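# Close and lock a mailer box lid with two arms

## Task

Shut the mailer box's lid so all of its flaps sit inside the box walls and the front flap's locking tabs are hooked beneath the front wall's ledge. The box must end close to its starting spot, not rotated, and touching no other object on the table. The closed state must hold by itself, not because the robot is holding it.

## Robot and tools

Robot: two arms, left_arm and right_arm, each with a parallel gripper. All poses use one shared scene frame. Its origin is on the table surface midway between the arms, +z is up, +x points out over the table, and left_arm sits on the +y side. The names left and right refer to the arms only, not to image sides. Positions are in metres. Orientations are quaternions written w first (qw, qx, qy, qz).

Gripper geometry: the fingers extend along the gripper's own +z axis and close along its y axis. The reported end_effector_position is the point between the finger pads when closed, roughly 2 cm short of the fingertips. Closing pushes the tips about 10 mm further along +z.

The 16-number row: every commanded row lists left_arm first, then right_arm, 8 numbers each: x, y, z, qw, qx, qy, qz, opening. Position and quaternion are an absolute target for that gripper in the scene frame, not an offset. Opening runs from -1 (closed) to +1 (fully open, 0.084 m). Both arms always appear in the row, even if one should not move. To keep an arm still, repeat its whole pose from the last result taken before it stopped, plus its desired opening. To keep an orientation, resend the same quaternion you chose rather than copying the slightly drifted reported one.

execute_actions(actions): actions is a list of actions. Each action is a list of 1 to 15 rows; each row lasts one control step (1/30 s), and if fewer than 15 rows are given the last row is repeated to fill 15 steps (0.5 s). An empty list simply returns the current state and images. A target more than 0.6 m from its gripper's current position along any of that gripper's axes gets the action rejected for both arms; a malformed action, or a first action failing this check against the latest reported state, rejects the whole call with no motion. Every step, the command is clipped to within 70 mm and 16 degrees of the measured pose; the controller favours position over orientation when it cannot satisfy both. After an action the arm only continues to its last clipped pose, so far targets need further actions.

move(target, speed, blocking): target is one 16-number row as above (absolute poses). Each gripper follows a straight line to its pose, turning the short way; both paths finish together, taking 0.5 to 10 s, and are cut off at 10 s. speed is the top path speed in m/s, 0.002 to 0.5, default 0.25 (turn rate up to twice that in rad/s). Openings are applied at the start. Paths ignore obstacles and the other arm; grippers may lag, stray, or exceed speed, especially near full reach. Faster moves and targets set deeper past a contact push harder. blocking=false returns after 0.5 s while motion continues; until a result shows the move ended, use wait or stop before sending new rows or moves. The result adds a move: line with the outcome (done, off_target, moving, held, fault), any limits (paced = pose clipped; held = a check blocked some steps, after which the arm may jump faster), and each gripper's distance to its pose. If only one arm is named, the other finished at rest.

wait(seconds): 0 to 10; arms keep their last command; returns early if a running move finishes. stop(): brakes a running move (needs room to stop; fingers continue). zoom_image(camera, region): camera is cam_high, cam_low, cam_left_wrist or cam_right_wrist; region is [x0, y0, x1, y1] in pixels of that camera's latest image, origin top-left, at most 504 by 504. show_instructions(): shows the scene's reference images. finished_scene(scene): ends the current scene, given its number; irreversible, and the goal must already be met and stable.

Results: a state line per arm with gripper position, quaternion and linear/angular velocities (printed position may be off, more at long reach); Hand target lines showing what each controller is heading for; grip_measured, the finger opening on the command scale; joint positions and joint torques (raw drive output with per-arm offset, scale and noise, nonzero even in free air); a pose unreachable line when the clearance check altered or blocked an arm's command. Images come from cam_high, cam_low, cam_left_wrist, cam_right_wrist, each 896x504.

Gripping: to hold something, command an opening well below grip_measured; a bigger gap squeezes harder, up to about 24 N per pad for objects up to about 6 cm wide. Fast closing can hit harder. Very thin parts (under about half a millimetre) get less force at -1. Held parts may occasionally be tugged.

Limits and hazards: joint ranges (rad) base to wrist: waist -6.283 to 6.283, shoulder -2.059 to 2.094, upper arm roll -6.283 to 6.283, elbow -0.192 to 3.927, forearm roll -6.283 to 6.283, wrist pitch -1.693 to 3.142, wrist roll -6.283 to 6.283. Load limits (N m): waist 44.5, shoulder 44.5, upper arm roll 26.7, elbow 26.7, forearm roll 26.7, wrist pitch 17.8, wrist roll 17.8, including held weight. Exceeding one causes a torque fault: the arm backs off, freezes 10 s and drops the rest of the call. Sustained load heats motors: a MOTOR HOT warning appears from 65 °C, and at 80 °C the arm is braked until cool (OVER-TEMPERATURE FAULT). Avoid arm-to-arm contact, slams, hard pushes, drops, and anything leaving the table, which fails the task.

Each tool is called as a command line: name --argument value for each argument, lists and objects as JSON in quotes; but a table of rows of numbers goes row by row, as --pt "numbers of a row", without its own name.

## Session

execute_actions --actions '[]'

Scene clock: 0.00 s.
left_arm: end_effector_position=(+0.3770, +0.3856, +0.2482) grip_measured=+1.00 end_effector_quat_wxyz=(+0.001, +1.000, -0.012, -0.001) end_effector_velocity=(-0.001, -0.000, +0.000) end_effector_angular_velocity=(+0.000, +0.002, -0.001) | right_arm: end_effector_position=(+0.4286, -0.3999, +0.2493) grip_measured=+1.00 end_effector_quat_wxyz=(-0.001, +0.999, -0.032, -0.001) end_effector_velocity=(+0.000, -0.000, +0.000) end_effector_angular_velocity=(-0.000, -0.000, -0.000)
Joint positions: left_arm=[-0.002 -0.247 -0.     0.917 -0.003  1.167  0.001  0.084] | right_arm=[-0.002 -0.251 -0.     0.917  0.002  1.169 -0.002  0.084]
Joint velocities: left_arm=[-0.001 -0.001 -0.     0.     0.     0.002 -0.     0.   ] | right_arm=[-0.001 -0.     0.     0.    -0.     0.    -0.     0.   ]
Joint torques (N m, as the arm reports them, + toward a larger angle): no reading
Hand target (left_arm): +0.377, +0.386, +0.248; +0.001, +1.000, -0.012, -0.001
Hand target (right_arm): +0.429, -0.400, +0.249; -0.001, +0.999, -0.032, -0.001

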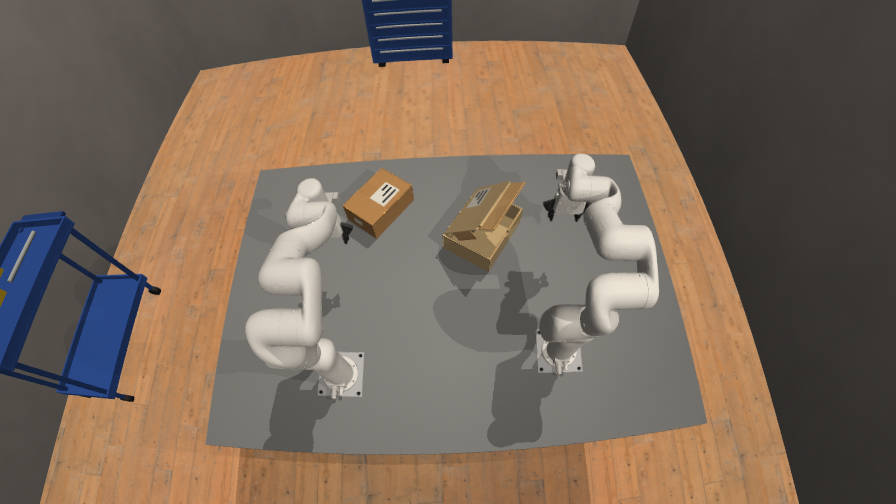

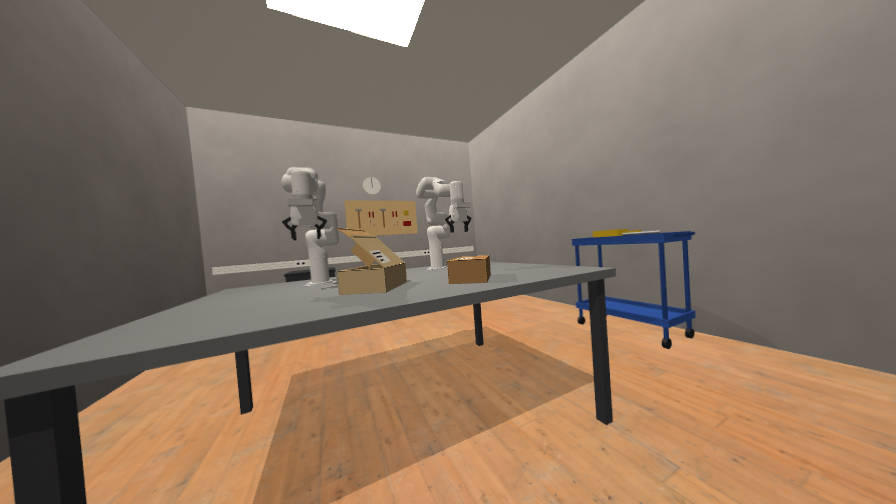

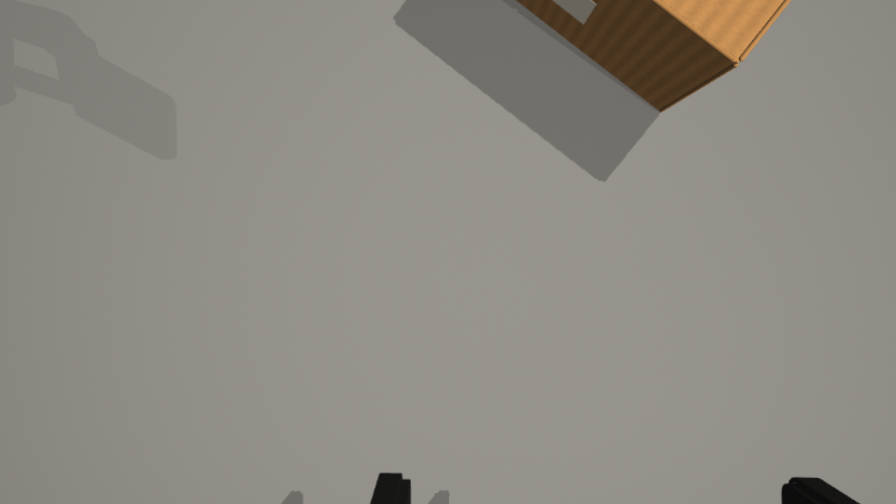

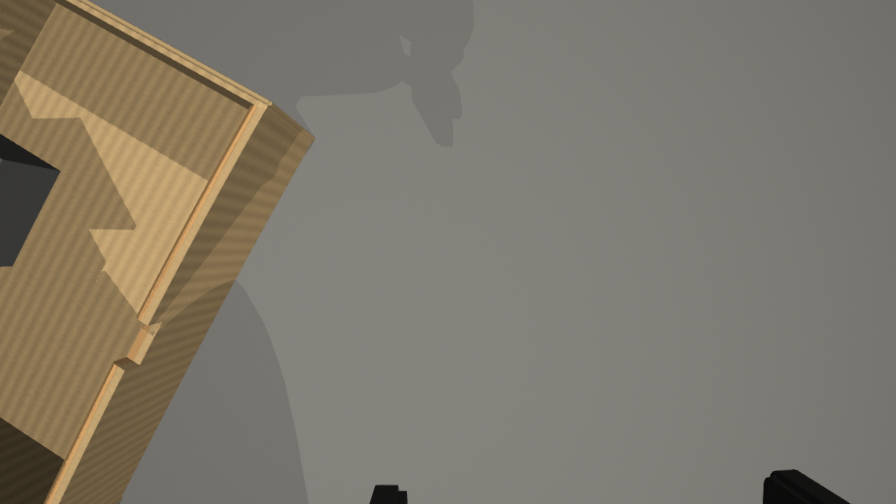

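show_instructions

move --target '[0.377,0.3856,0.2482,0,1,0,0,-1,0.42,-0.20,0.42,0,1,0,0,-1]'

zoom_image --camera "cam_high" --region '[400,130,620,300]'

Reference images for this scene: manual page 1, manual page 2, manual page 3, manual page 4, manual page 5, manual page 6.

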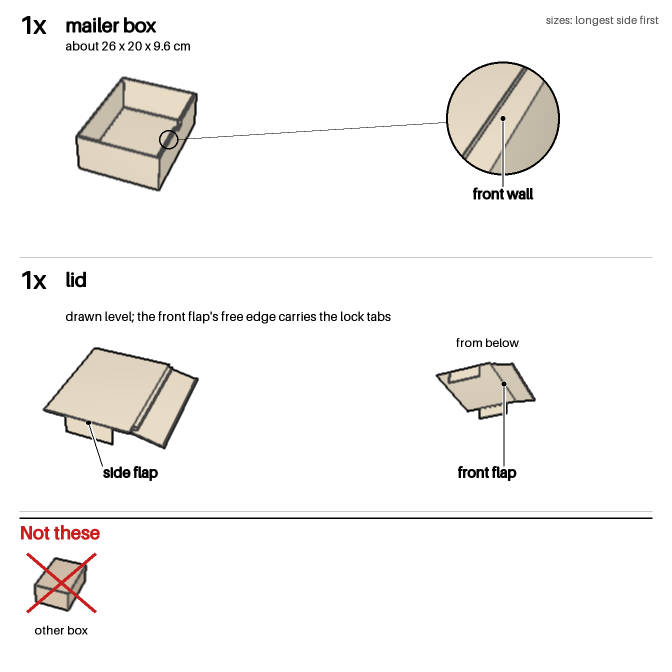

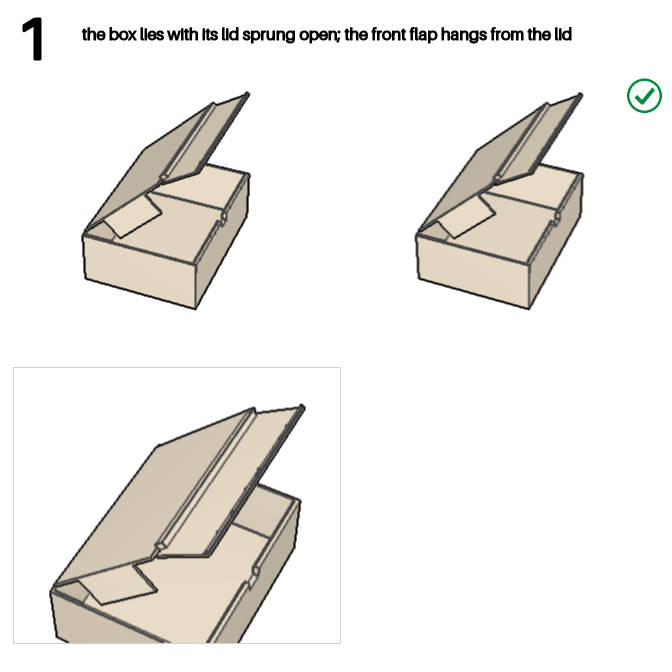

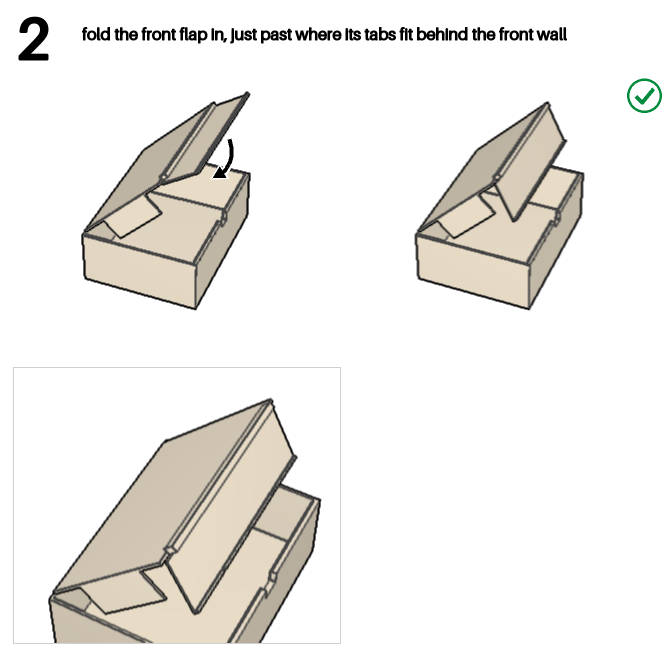

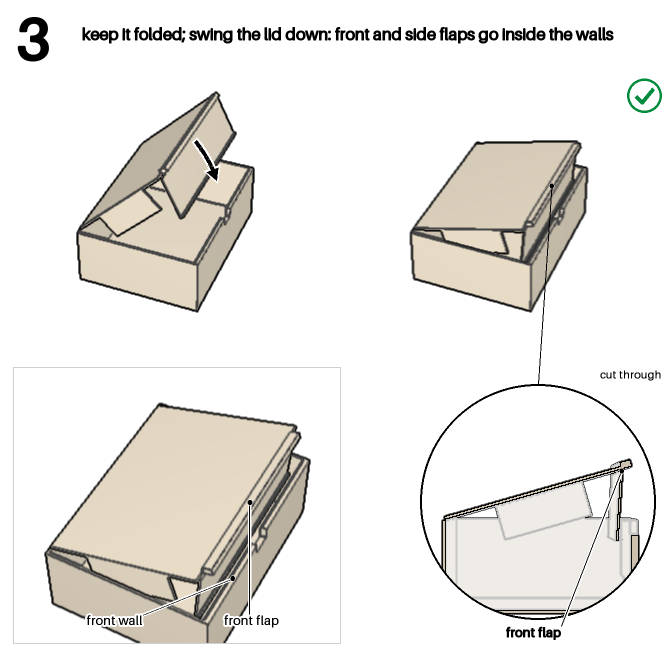

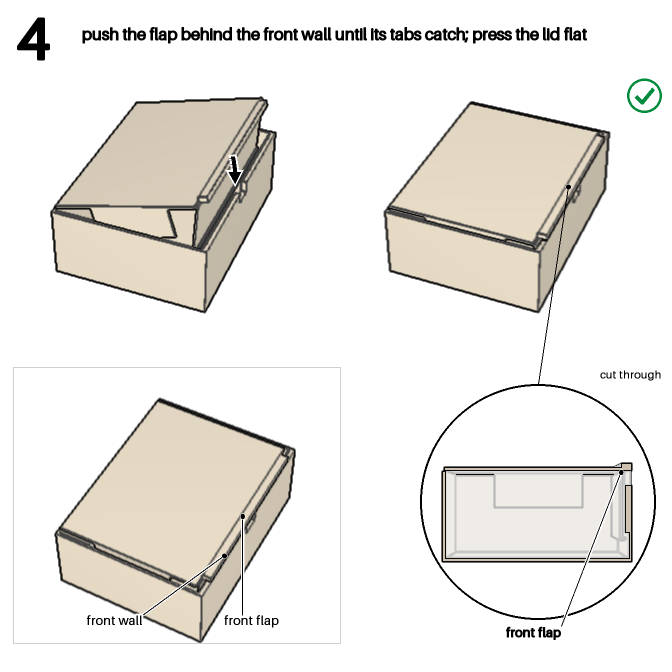

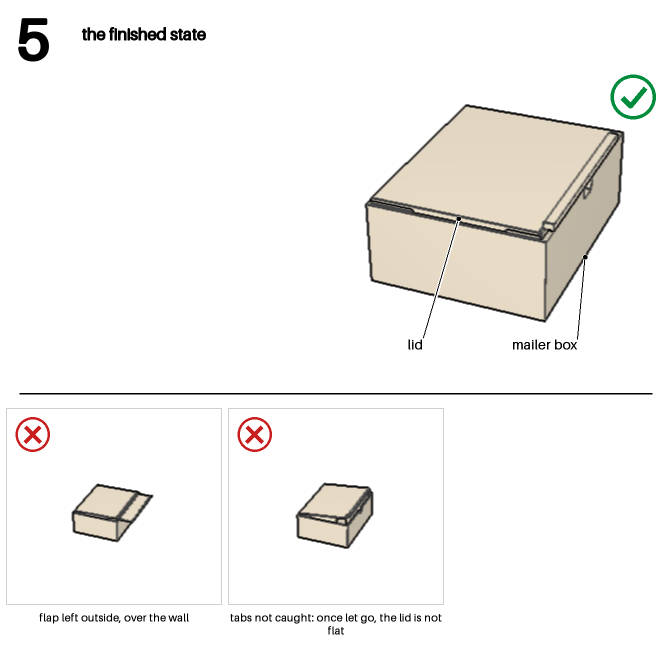

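Scene clock: 6.83 s.
left_arm: end_effector_position=(+0.3770, +0.3856, +0.2482) grip_measured=-1.00 end_effector_quat_wxyz=(+0.000, +1.000, -0.000, -0.000) end_effector_velocity=(+0.000, -0.001, -0.000) end_effector_angular_velocity=(+0.000, +0.000, -0.002) | right_arm: end_effector_position=(+0.4205, -0.2005, +0.4199) grip_measured=-1.00 end_effector_quat_wxyz=(+0.000, +1.000, +0.000, -0.000) end_effector_velocity=(+0.001, +0.000, +0.001) end_effector_angular_velocity=(-0.003, +0.002, -0.001)
Joint positions: left_arm=[ 0.001 -0.249 -0.004  0.915 -0.001  1.164 -0.024  0.   ] | right_arm=[ 0.178 -0.124  0.274  1.54   0.033  1.66   0.39   0.   ]
Joint velocities: left_arm=[-0.002  0.001  0.     0.     0.    -0.    -0.     0.   ] | right_arm=[ 0.001  0.006  0.002  0.011 -0.003  0.007  0.003  0.   ]
Joint torques (N m, as the arm reports them, + toward a larger angle): left_arm=[ -1.07 -17.29   0.75  20.49   0.91  -0.98   0.08] | right_arm=[ -1.07 -21.41  -0.87  11.49  -0.43  -0.97  -0.36]
Hand target (left_arm): +0.377, +0.386, +0.248; +0.000, +1.000, -0.000, -0.000
Hand target (right_arm): +0.421, -0.200, +0.420; +0.001, +1.000, +0.001, -0.000
Off the commanded pose (left_arm): 0.000 m, 0 deg.
Off the commanded pose (right_arm): 0.001 m, 0 deg.
move: done

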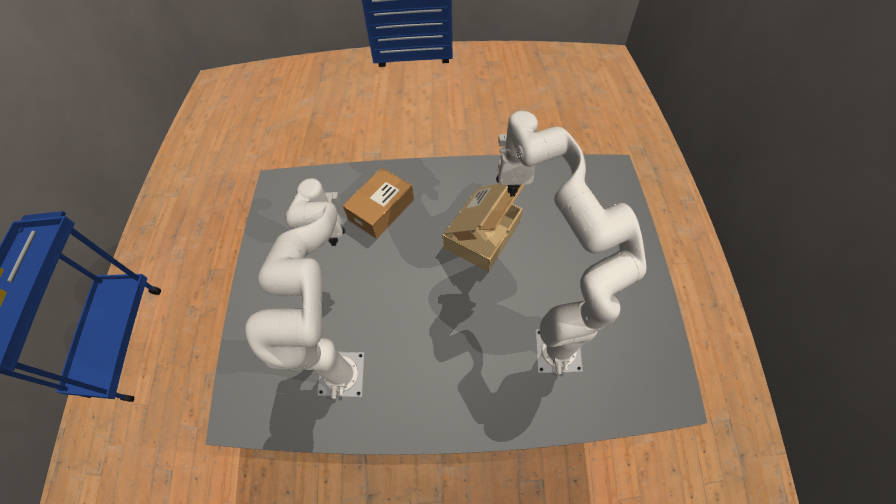

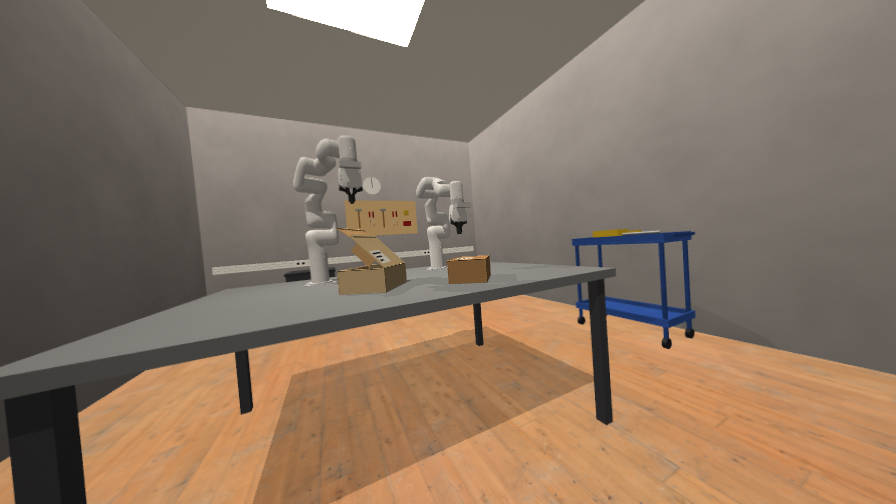

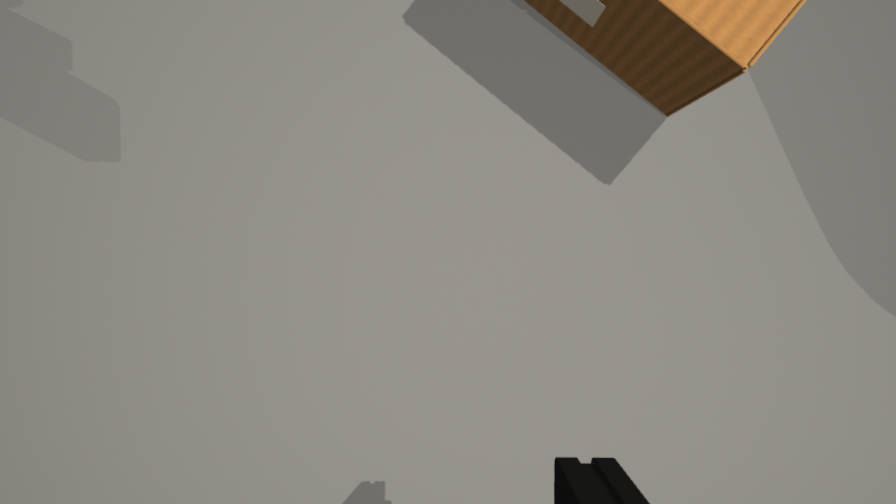

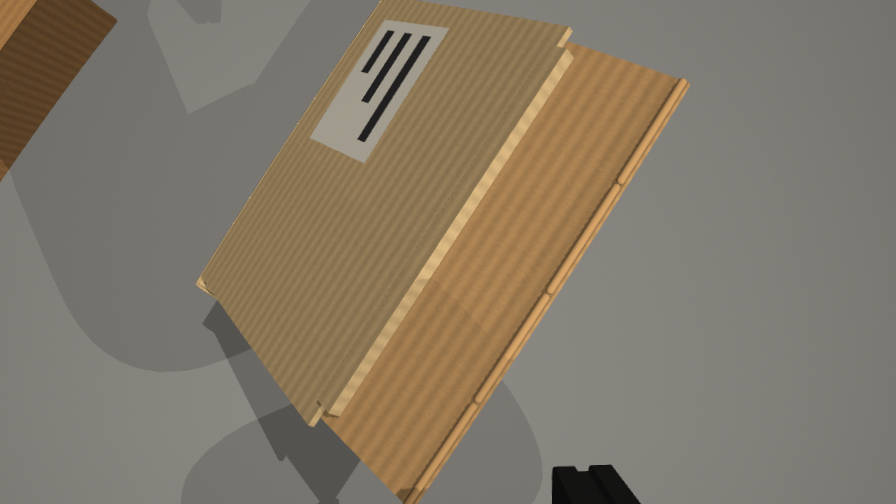

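Region (400, 130, 620, 300) of cam_high's 896x504 image, scaled by 2.291, with more detail than that image has; it fills the top 389 rows of this view, and the rest is white.

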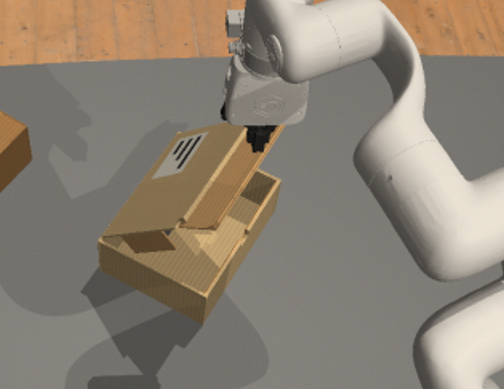

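move --target '[0.45,0.04,0.28,0.164,0.951,-0.255,-0.044,-1,0.453,-0.191,0.39,-0.25,0.933,-0.25,0.067,-1]'

move --target '[0.425,-0.016,0.255,0.164,0.951,-0.255,-0.044,-1,0.458,-0.183,0.27,-0.25,0.933,-0.25,0.067,-1]' --speed 0.1

zoom_image --camera "cam_low" --region '[300,170,480,310]'

Scene clock: 31.27 s.
left_arm: end_effector_position=(+0.4492, +0.0401, +0.2800) grip_measured=-1.00 end_effector_quat_wxyz=(+0.164, +0.952, -0.255, -0.044) end_effector_velocity=(+0.001, -0.001, -0.001) end_effector_angular_velocity=(+0.004, +0.006, -0.003) | right_arm: end_effector_position=(+0.4532, -0.1912, +0.3900) grip_measured=-1.00 end_effector_quat_wxyz=(-0.250, +0.933, -0.250, +0.068) end_effector_velocity=(+0.000, -0.001, -0.000) end_effector_angular_velocity=(+0.000, -0.001, -0.002)
Joint positions: left_arm=[-0.292  0.398 -0.258  1.735 -0.249  1.346  0.027  0.   ] | right_arm=[ 0.116 -0.365  0.154  1.066  0.492  1.105  0.579  0.   ]
Joint velocities: left_arm=[-0.002  0.012 -0.001  0.016  0.003  0.011 -0.002  0.   ] | right_arm=[-0.001 -0.001 -0.    -0.003  0.    -0.003  0.     0.   ]
Joint torques (N m, as the arm reports them, + toward a larger angle): left_arm=[ -0.76 -33.6   -2.2   20.3    0.61  -0.83   0.09] | right_arm=[ -1.62 -16.03  -1.32  12.47  -0.27  -1.19  -0.42]
Hand target (left_arm): +0.449, +0.040, +0.280; +0.164, +0.952, -0.255, -0.045
Hand target (right_arm): +0.453, -0.191, +0.390; -0.250, +0.933, -0.250, +0.068
Off the commanded pose (left_arm): 0.001 m, 0 deg.
Off the commanded pose (right_arm): 0.000 m, 0 deg.
move: done

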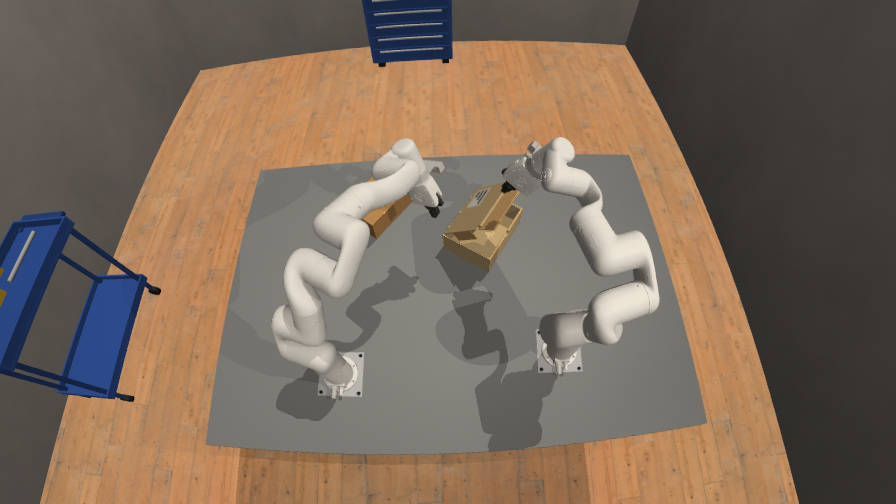

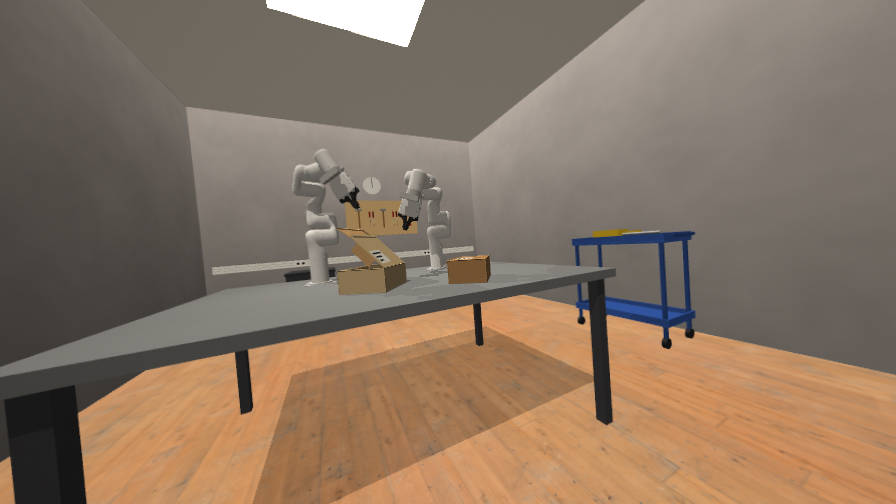

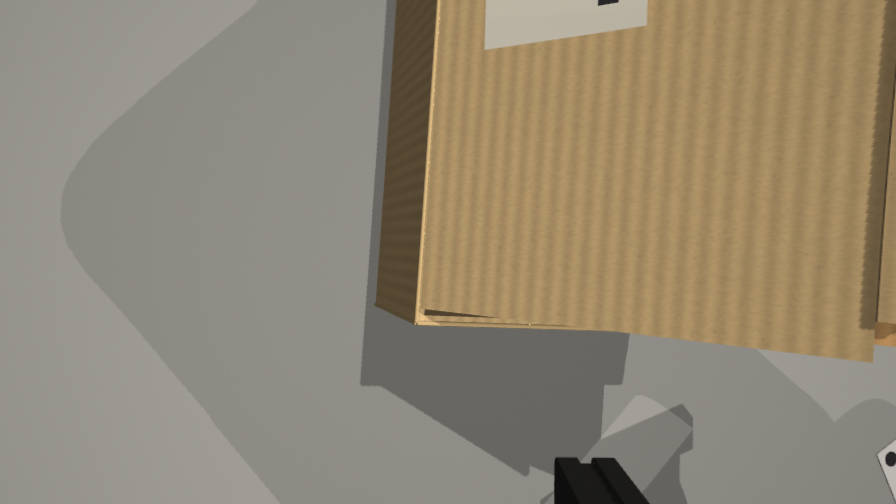

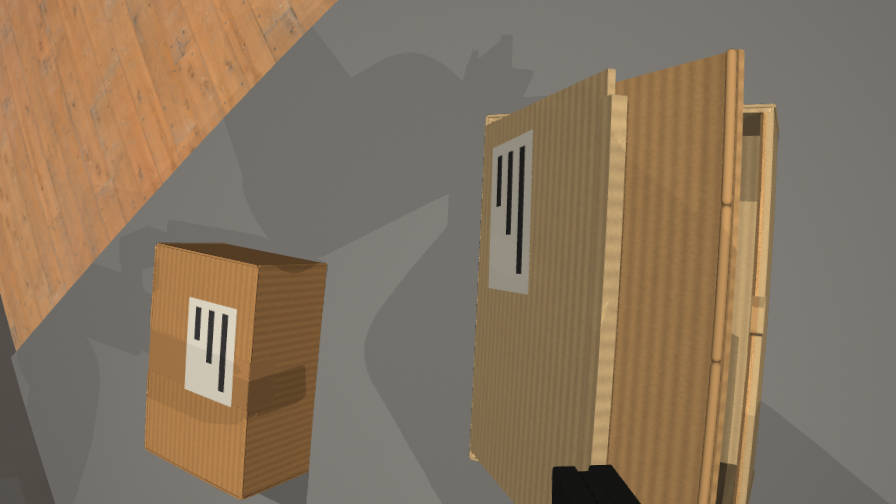

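Scene clock: 32.93 s.
left_arm: end_effector_position=(+0.4250, -0.0156, +0.2551) grip_measured=-1.00 end_effector_quat_wxyz=(+0.164, +0.952, -0.255, -0.044) end_effector_velocity=(-0.002, -0.002, -0.001) end_effector_angular_velocity=(+0.001, +0.000, -0.003) | right_arm: end_effector_position=(+0.4580, -0.1833, +0.2705) grip_measured=-1.00 end_effector_quat_wxyz=(-0.250, +0.933, -0.250, +0.067) end_effector_velocity=(+0.000, +0.001, -0.004) end_effector_angular_velocity=(+0.001, +0.001, +0.001)
Joint positions: left_arm=[-0.379  0.438 -0.285  1.712 -0.231  1.252 -0.064  0.   ] | right_arm=[ 0.152 -0.297  0.19   0.796  0.597  0.783  0.441  0.   ]
Joint velocities: left_arm=[-0.004  0.002 -0.001 -0.     0.002 -0.002 -0.002  0.   ] | right_arm=[ 0.002  0.005  0.001 -0.006  0.006 -0.009 -0.006  0.   ]
Joint torques (N m, as the arm reports them, + toward a larger angle): left_arm=[ -0.9  -34.38  -2.59  20.55   0.79  -0.88   0.09] | right_arm=[ -1.   -17.82  -1.49  12.38  -0.56  -1.25  -0.39]
Hand target (left_arm): +0.425, -0.016, +0.255; +0.164, +0.952, -0.255, -0.044
Hand target (right_arm): +0.458, -0.183, +0.270; -0.250, +0.933, -0.250, +0.067
Off the commanded pose (left_arm): 0.000 m, 0 deg.
Off the commanded pose (right_arm): 0.001 m, 0 deg.
move: done

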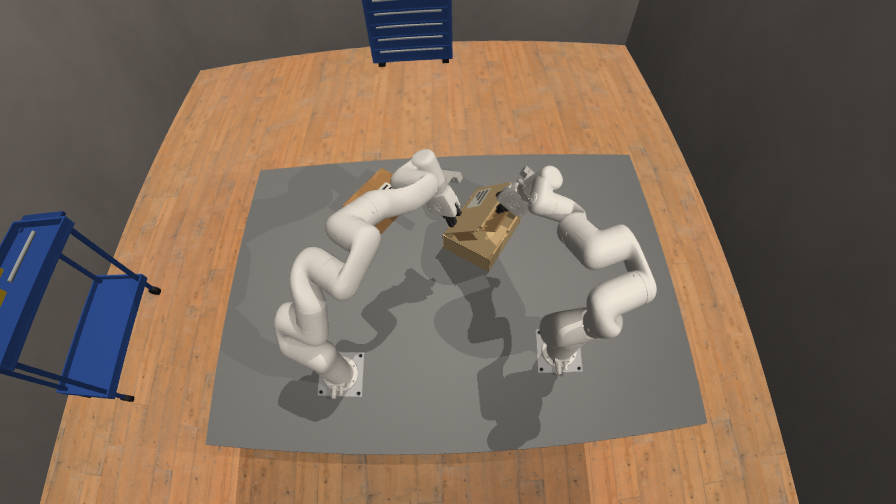

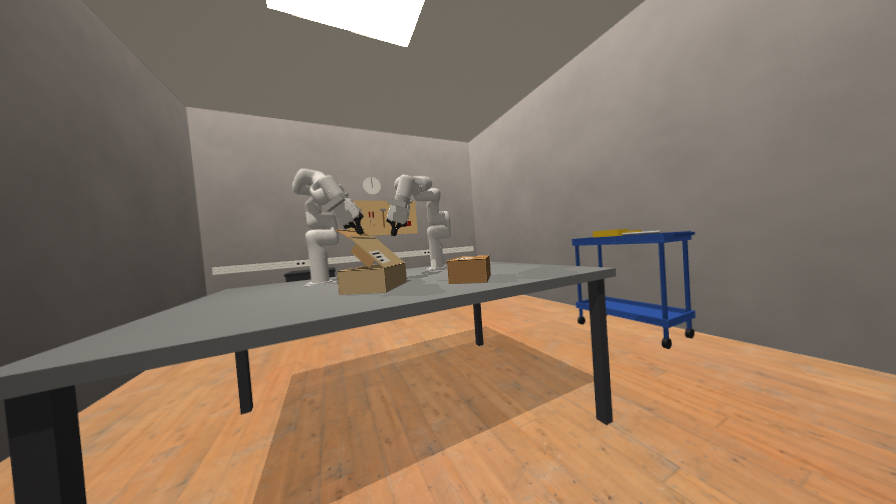

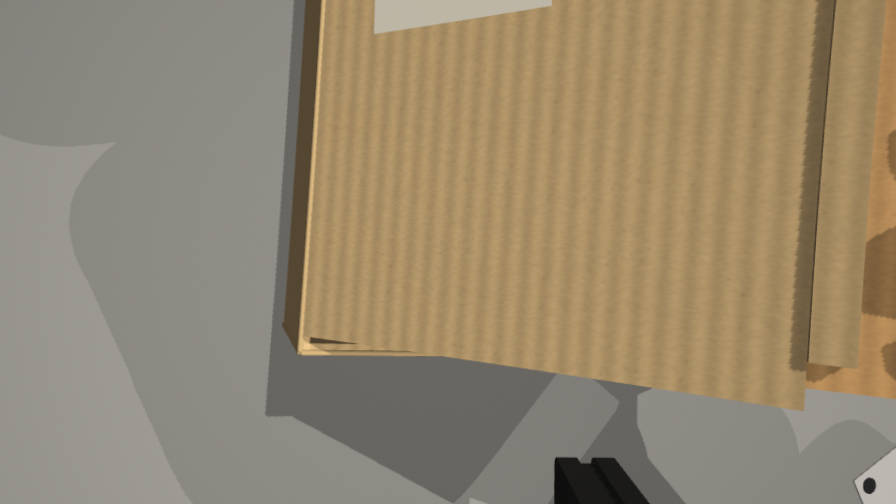

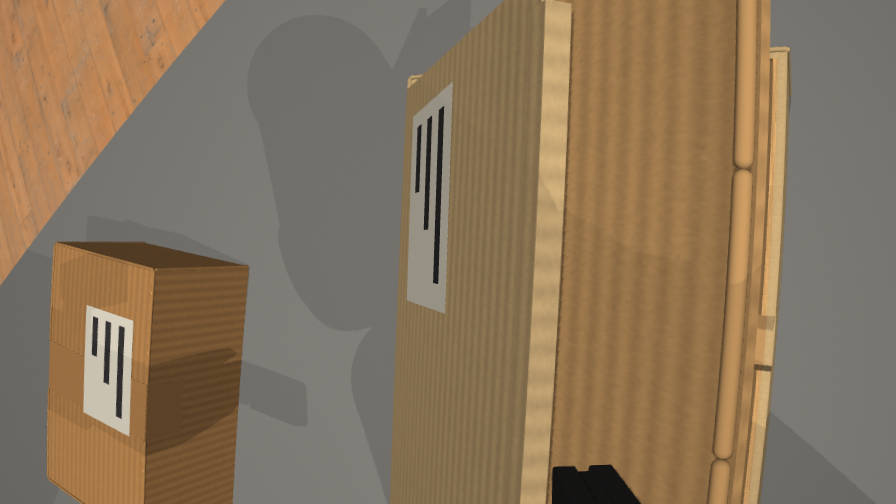

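Region (300, 170, 480, 310) of cam_low's 896x504 image, scaled by 2.800, with more detail than that image has.

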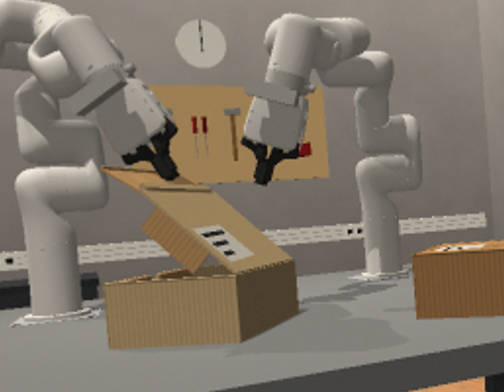

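move --target '[0.484,-0.014,0.27,0.164,0.951,-0.255,-0.044,-1,0.478,-0.228,0.31,-0.25,0.933,-0.25,0.067,-1]' --speed 0.12

move --target '[0.465,-0.05,0.225,0.164,0.951,-0.255,-0.044,-1,0.486,-0.215,0.225,-0.25,0.933,-0.25,0.067,-1]' --speed 0.05

zoom_image --camera "cam_low" --region '[300,170,480,310]'

Scene clock: 49.20 s.
left_arm: end_effector_position=(+0.4837, -0.0143, +0.2699) grip_measured=-1.00 end_effector_quat_wxyz=(+0.165, +0.952, -0.256, -0.043) end_effector_velocity=(+0.002, -0.001, +0.001) end_effector_angular_velocity=(+0.007, +0.008, -0.004) | right_arm: end_effector_position=(+0.4778, -0.2276, +0.3098) grip_measured=-1.00 end_effector_quat_wxyz=(-0.250, +0.933, -0.250, +0.067) end_effector_velocity=(+0.001, -0.002, +0.002) end_effector_angular_velocity=(+0.001, -0.000, -0.002)
Joint positions: left_arm=[-0.383  0.657 -0.262  2.096 -0.183  1.426 -0.062  0.   ] | right_arm=[ 0.099 -0.288  0.107  0.92   0.549  0.937  0.397  0.   ]
Joint velocities: left_arm=[-0.007  0.027  0.002  0.05   0.006  0.033 -0.005  0.   ] | right_arm=[-0.002  0.001 -0.004  0.005 -0.001  0.005 -0.001  0.   ]
Joint torques (N m, as the arm reports them, + toward a larger angle): left_arm=[ -0.8  -39.1   -3.29  20.03   0.57  -0.99   0.17] | right_arm=[ -1.26 -18.73  -0.83  12.37  -0.45  -1.12  -0.45]
Hand target (left_arm): +0.484, -0.014, +0.270; +0.164, +0.952, -0.255, -0.044
Hand target (right_arm): +0.478, -0.228, +0.310; -0.250, +0.933, -0.250, +0.067
Off the commanded pose (left_arm): 0.000 m, 0 deg.
Off the commanded pose (right_arm): 0.001 m, 0 deg.
move: done

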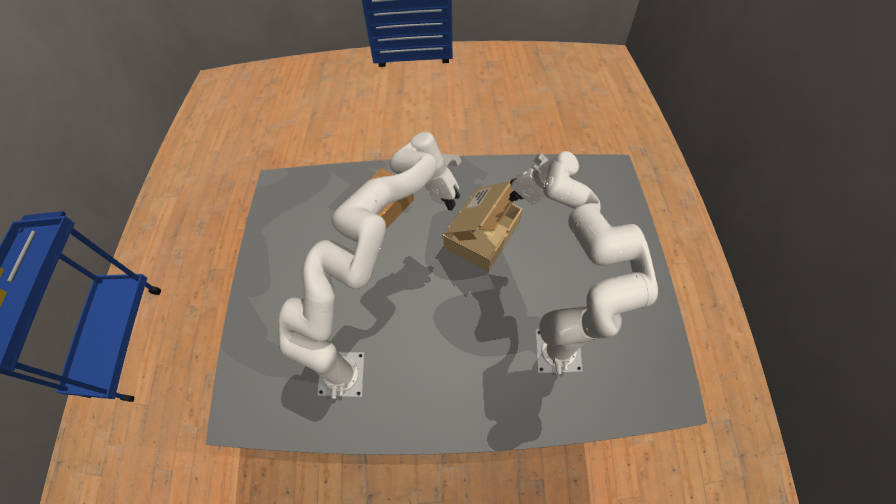

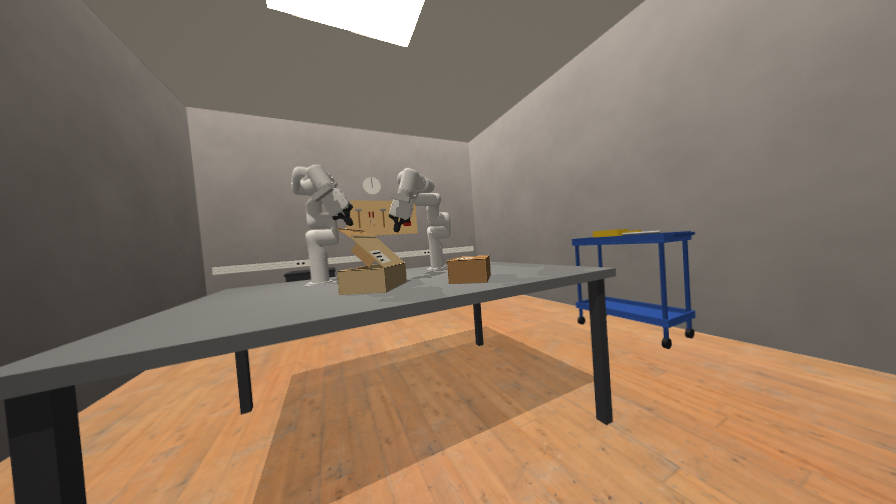

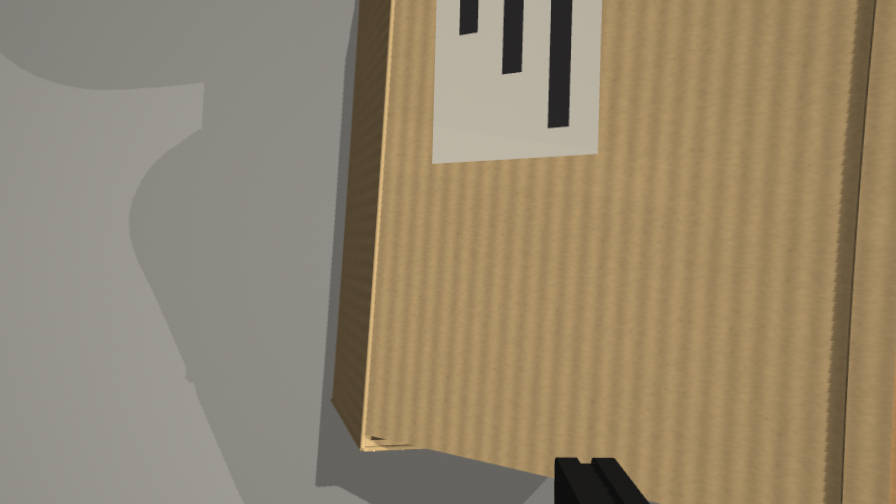

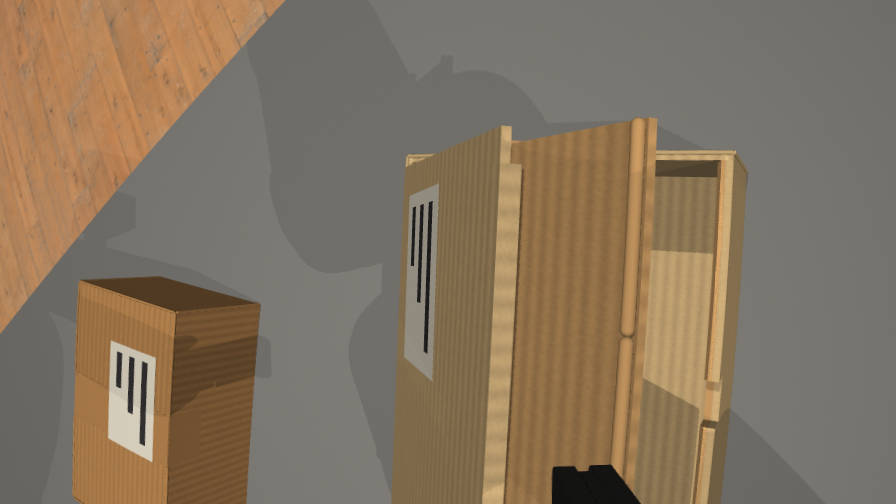

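Scene clock: 51.30 s.
left_arm: end_effector_position=(+0.4649, -0.0496, +0.2252) grip_measured=-1.00 end_effector_quat_wxyz=(+0.164, +0.952, -0.255, -0.044) end_effector_velocity=(+0.001, -0.000, +0.000) end_effector_angular_velocity=(-0.002, -0.003, +0.004) | right_arm: end_effector_position=(+0.4859, -0.2153, +0.2255) grip_measured=-1.00 end_effector_quat_wxyz=(-0.250, +0.933, -0.250, +0.067) end_effector_velocity=(+0.001, +0.000, -0.002) end_effector_angular_velocity=(+0.002, -0.003, -0.002)
Joint positions: left_arm=[-0.435  0.669 -0.269  1.984 -0.179  1.287 -0.095  0.   ] | right_arm=[ 0.136 -0.17   0.135  0.794  0.651  0.701  0.284  0.   ]
Joint velocities: left_arm=[ 0.    -0.001  0.    -0.002 -0.001 -0.005 -0.001  0.   ] | right_arm=[ 0.001  0.005  0.001 -0.001  0.007 -0.009 -0.006  0.   ]
Joint torques (N m, as the arm reports them, + toward a larger angle): left_arm=[ -1.17 -39.53  -3.47  20.28   0.81  -0.95   0.18] | right_arm=[ -1.12 -21.42  -0.58  12.03  -0.74  -0.95  -0.32]
Hand target (left_arm): +0.465, -0.050, +0.225; +0.164, +0.952, -0.255, -0.044
Hand target (right_arm): +0.486, -0.215, +0.225; -0.250, +0.933, -0.250, +0.067
Off the commanded pose (left_arm): 0.000 m, 0 deg.
Off the commanded pose (right_arm): 0.001 m, 0 deg.
move: done

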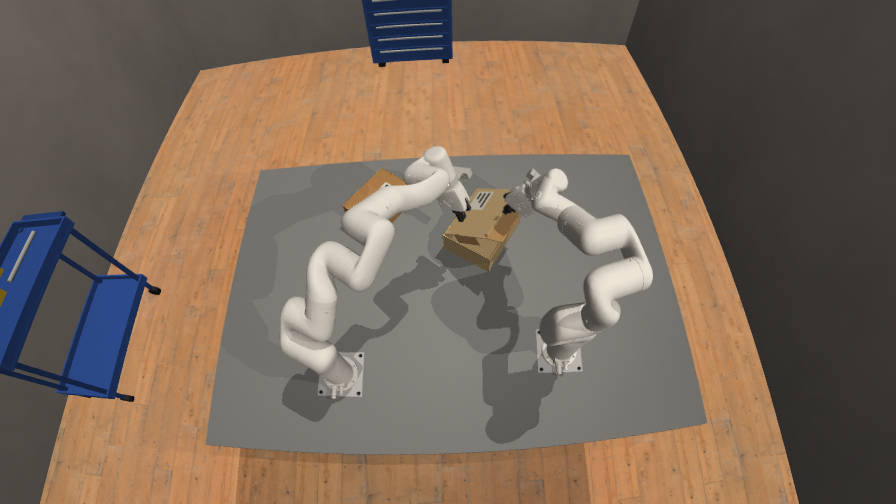

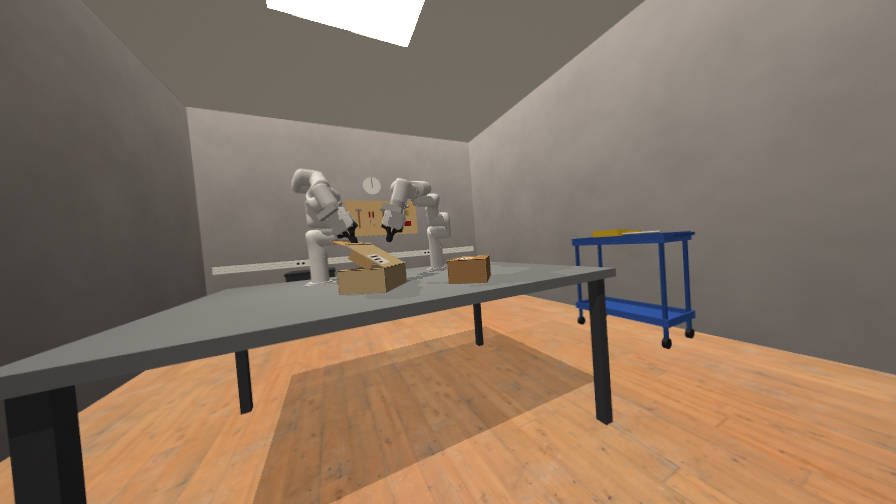

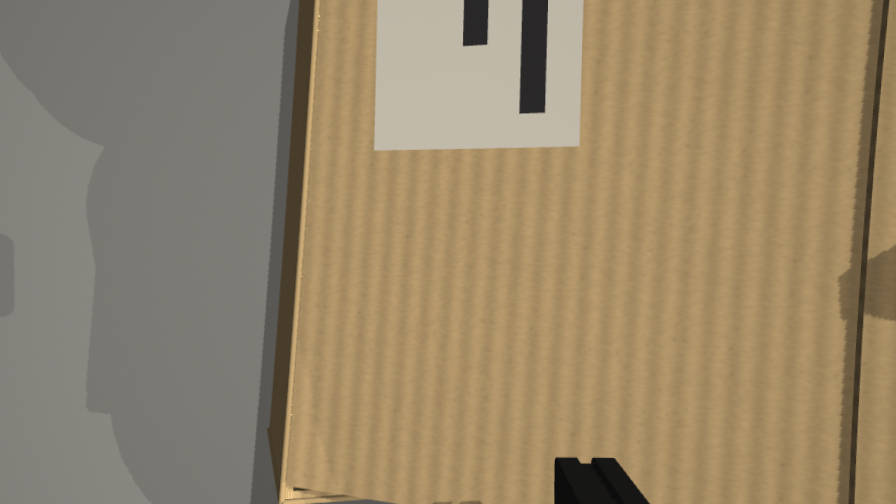

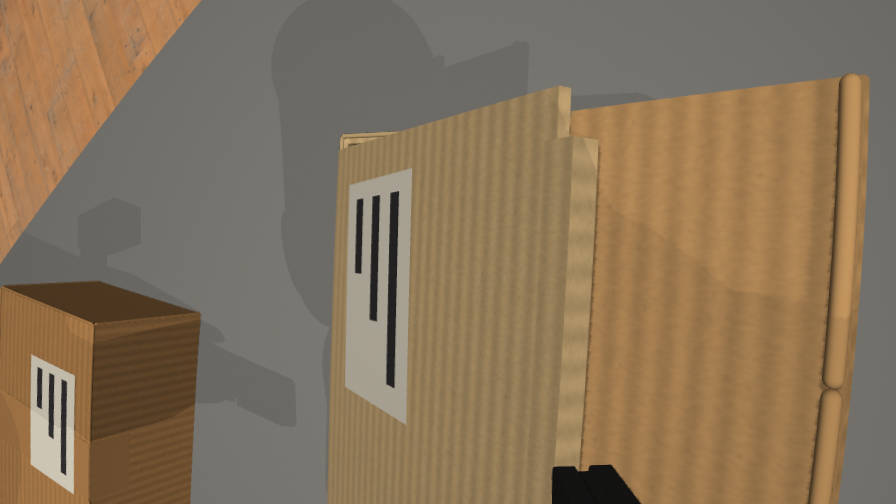

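Region (300, 170, 480, 310) of cam_low's 896x504 image, scaled by 2.800, with more detail than that image has.

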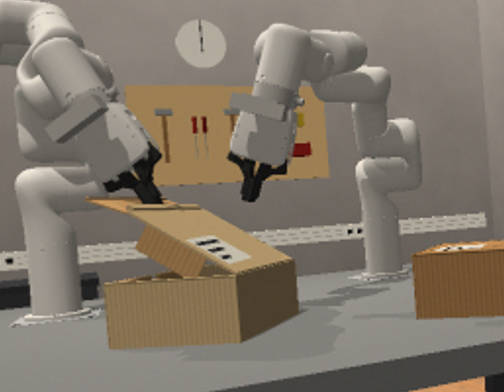

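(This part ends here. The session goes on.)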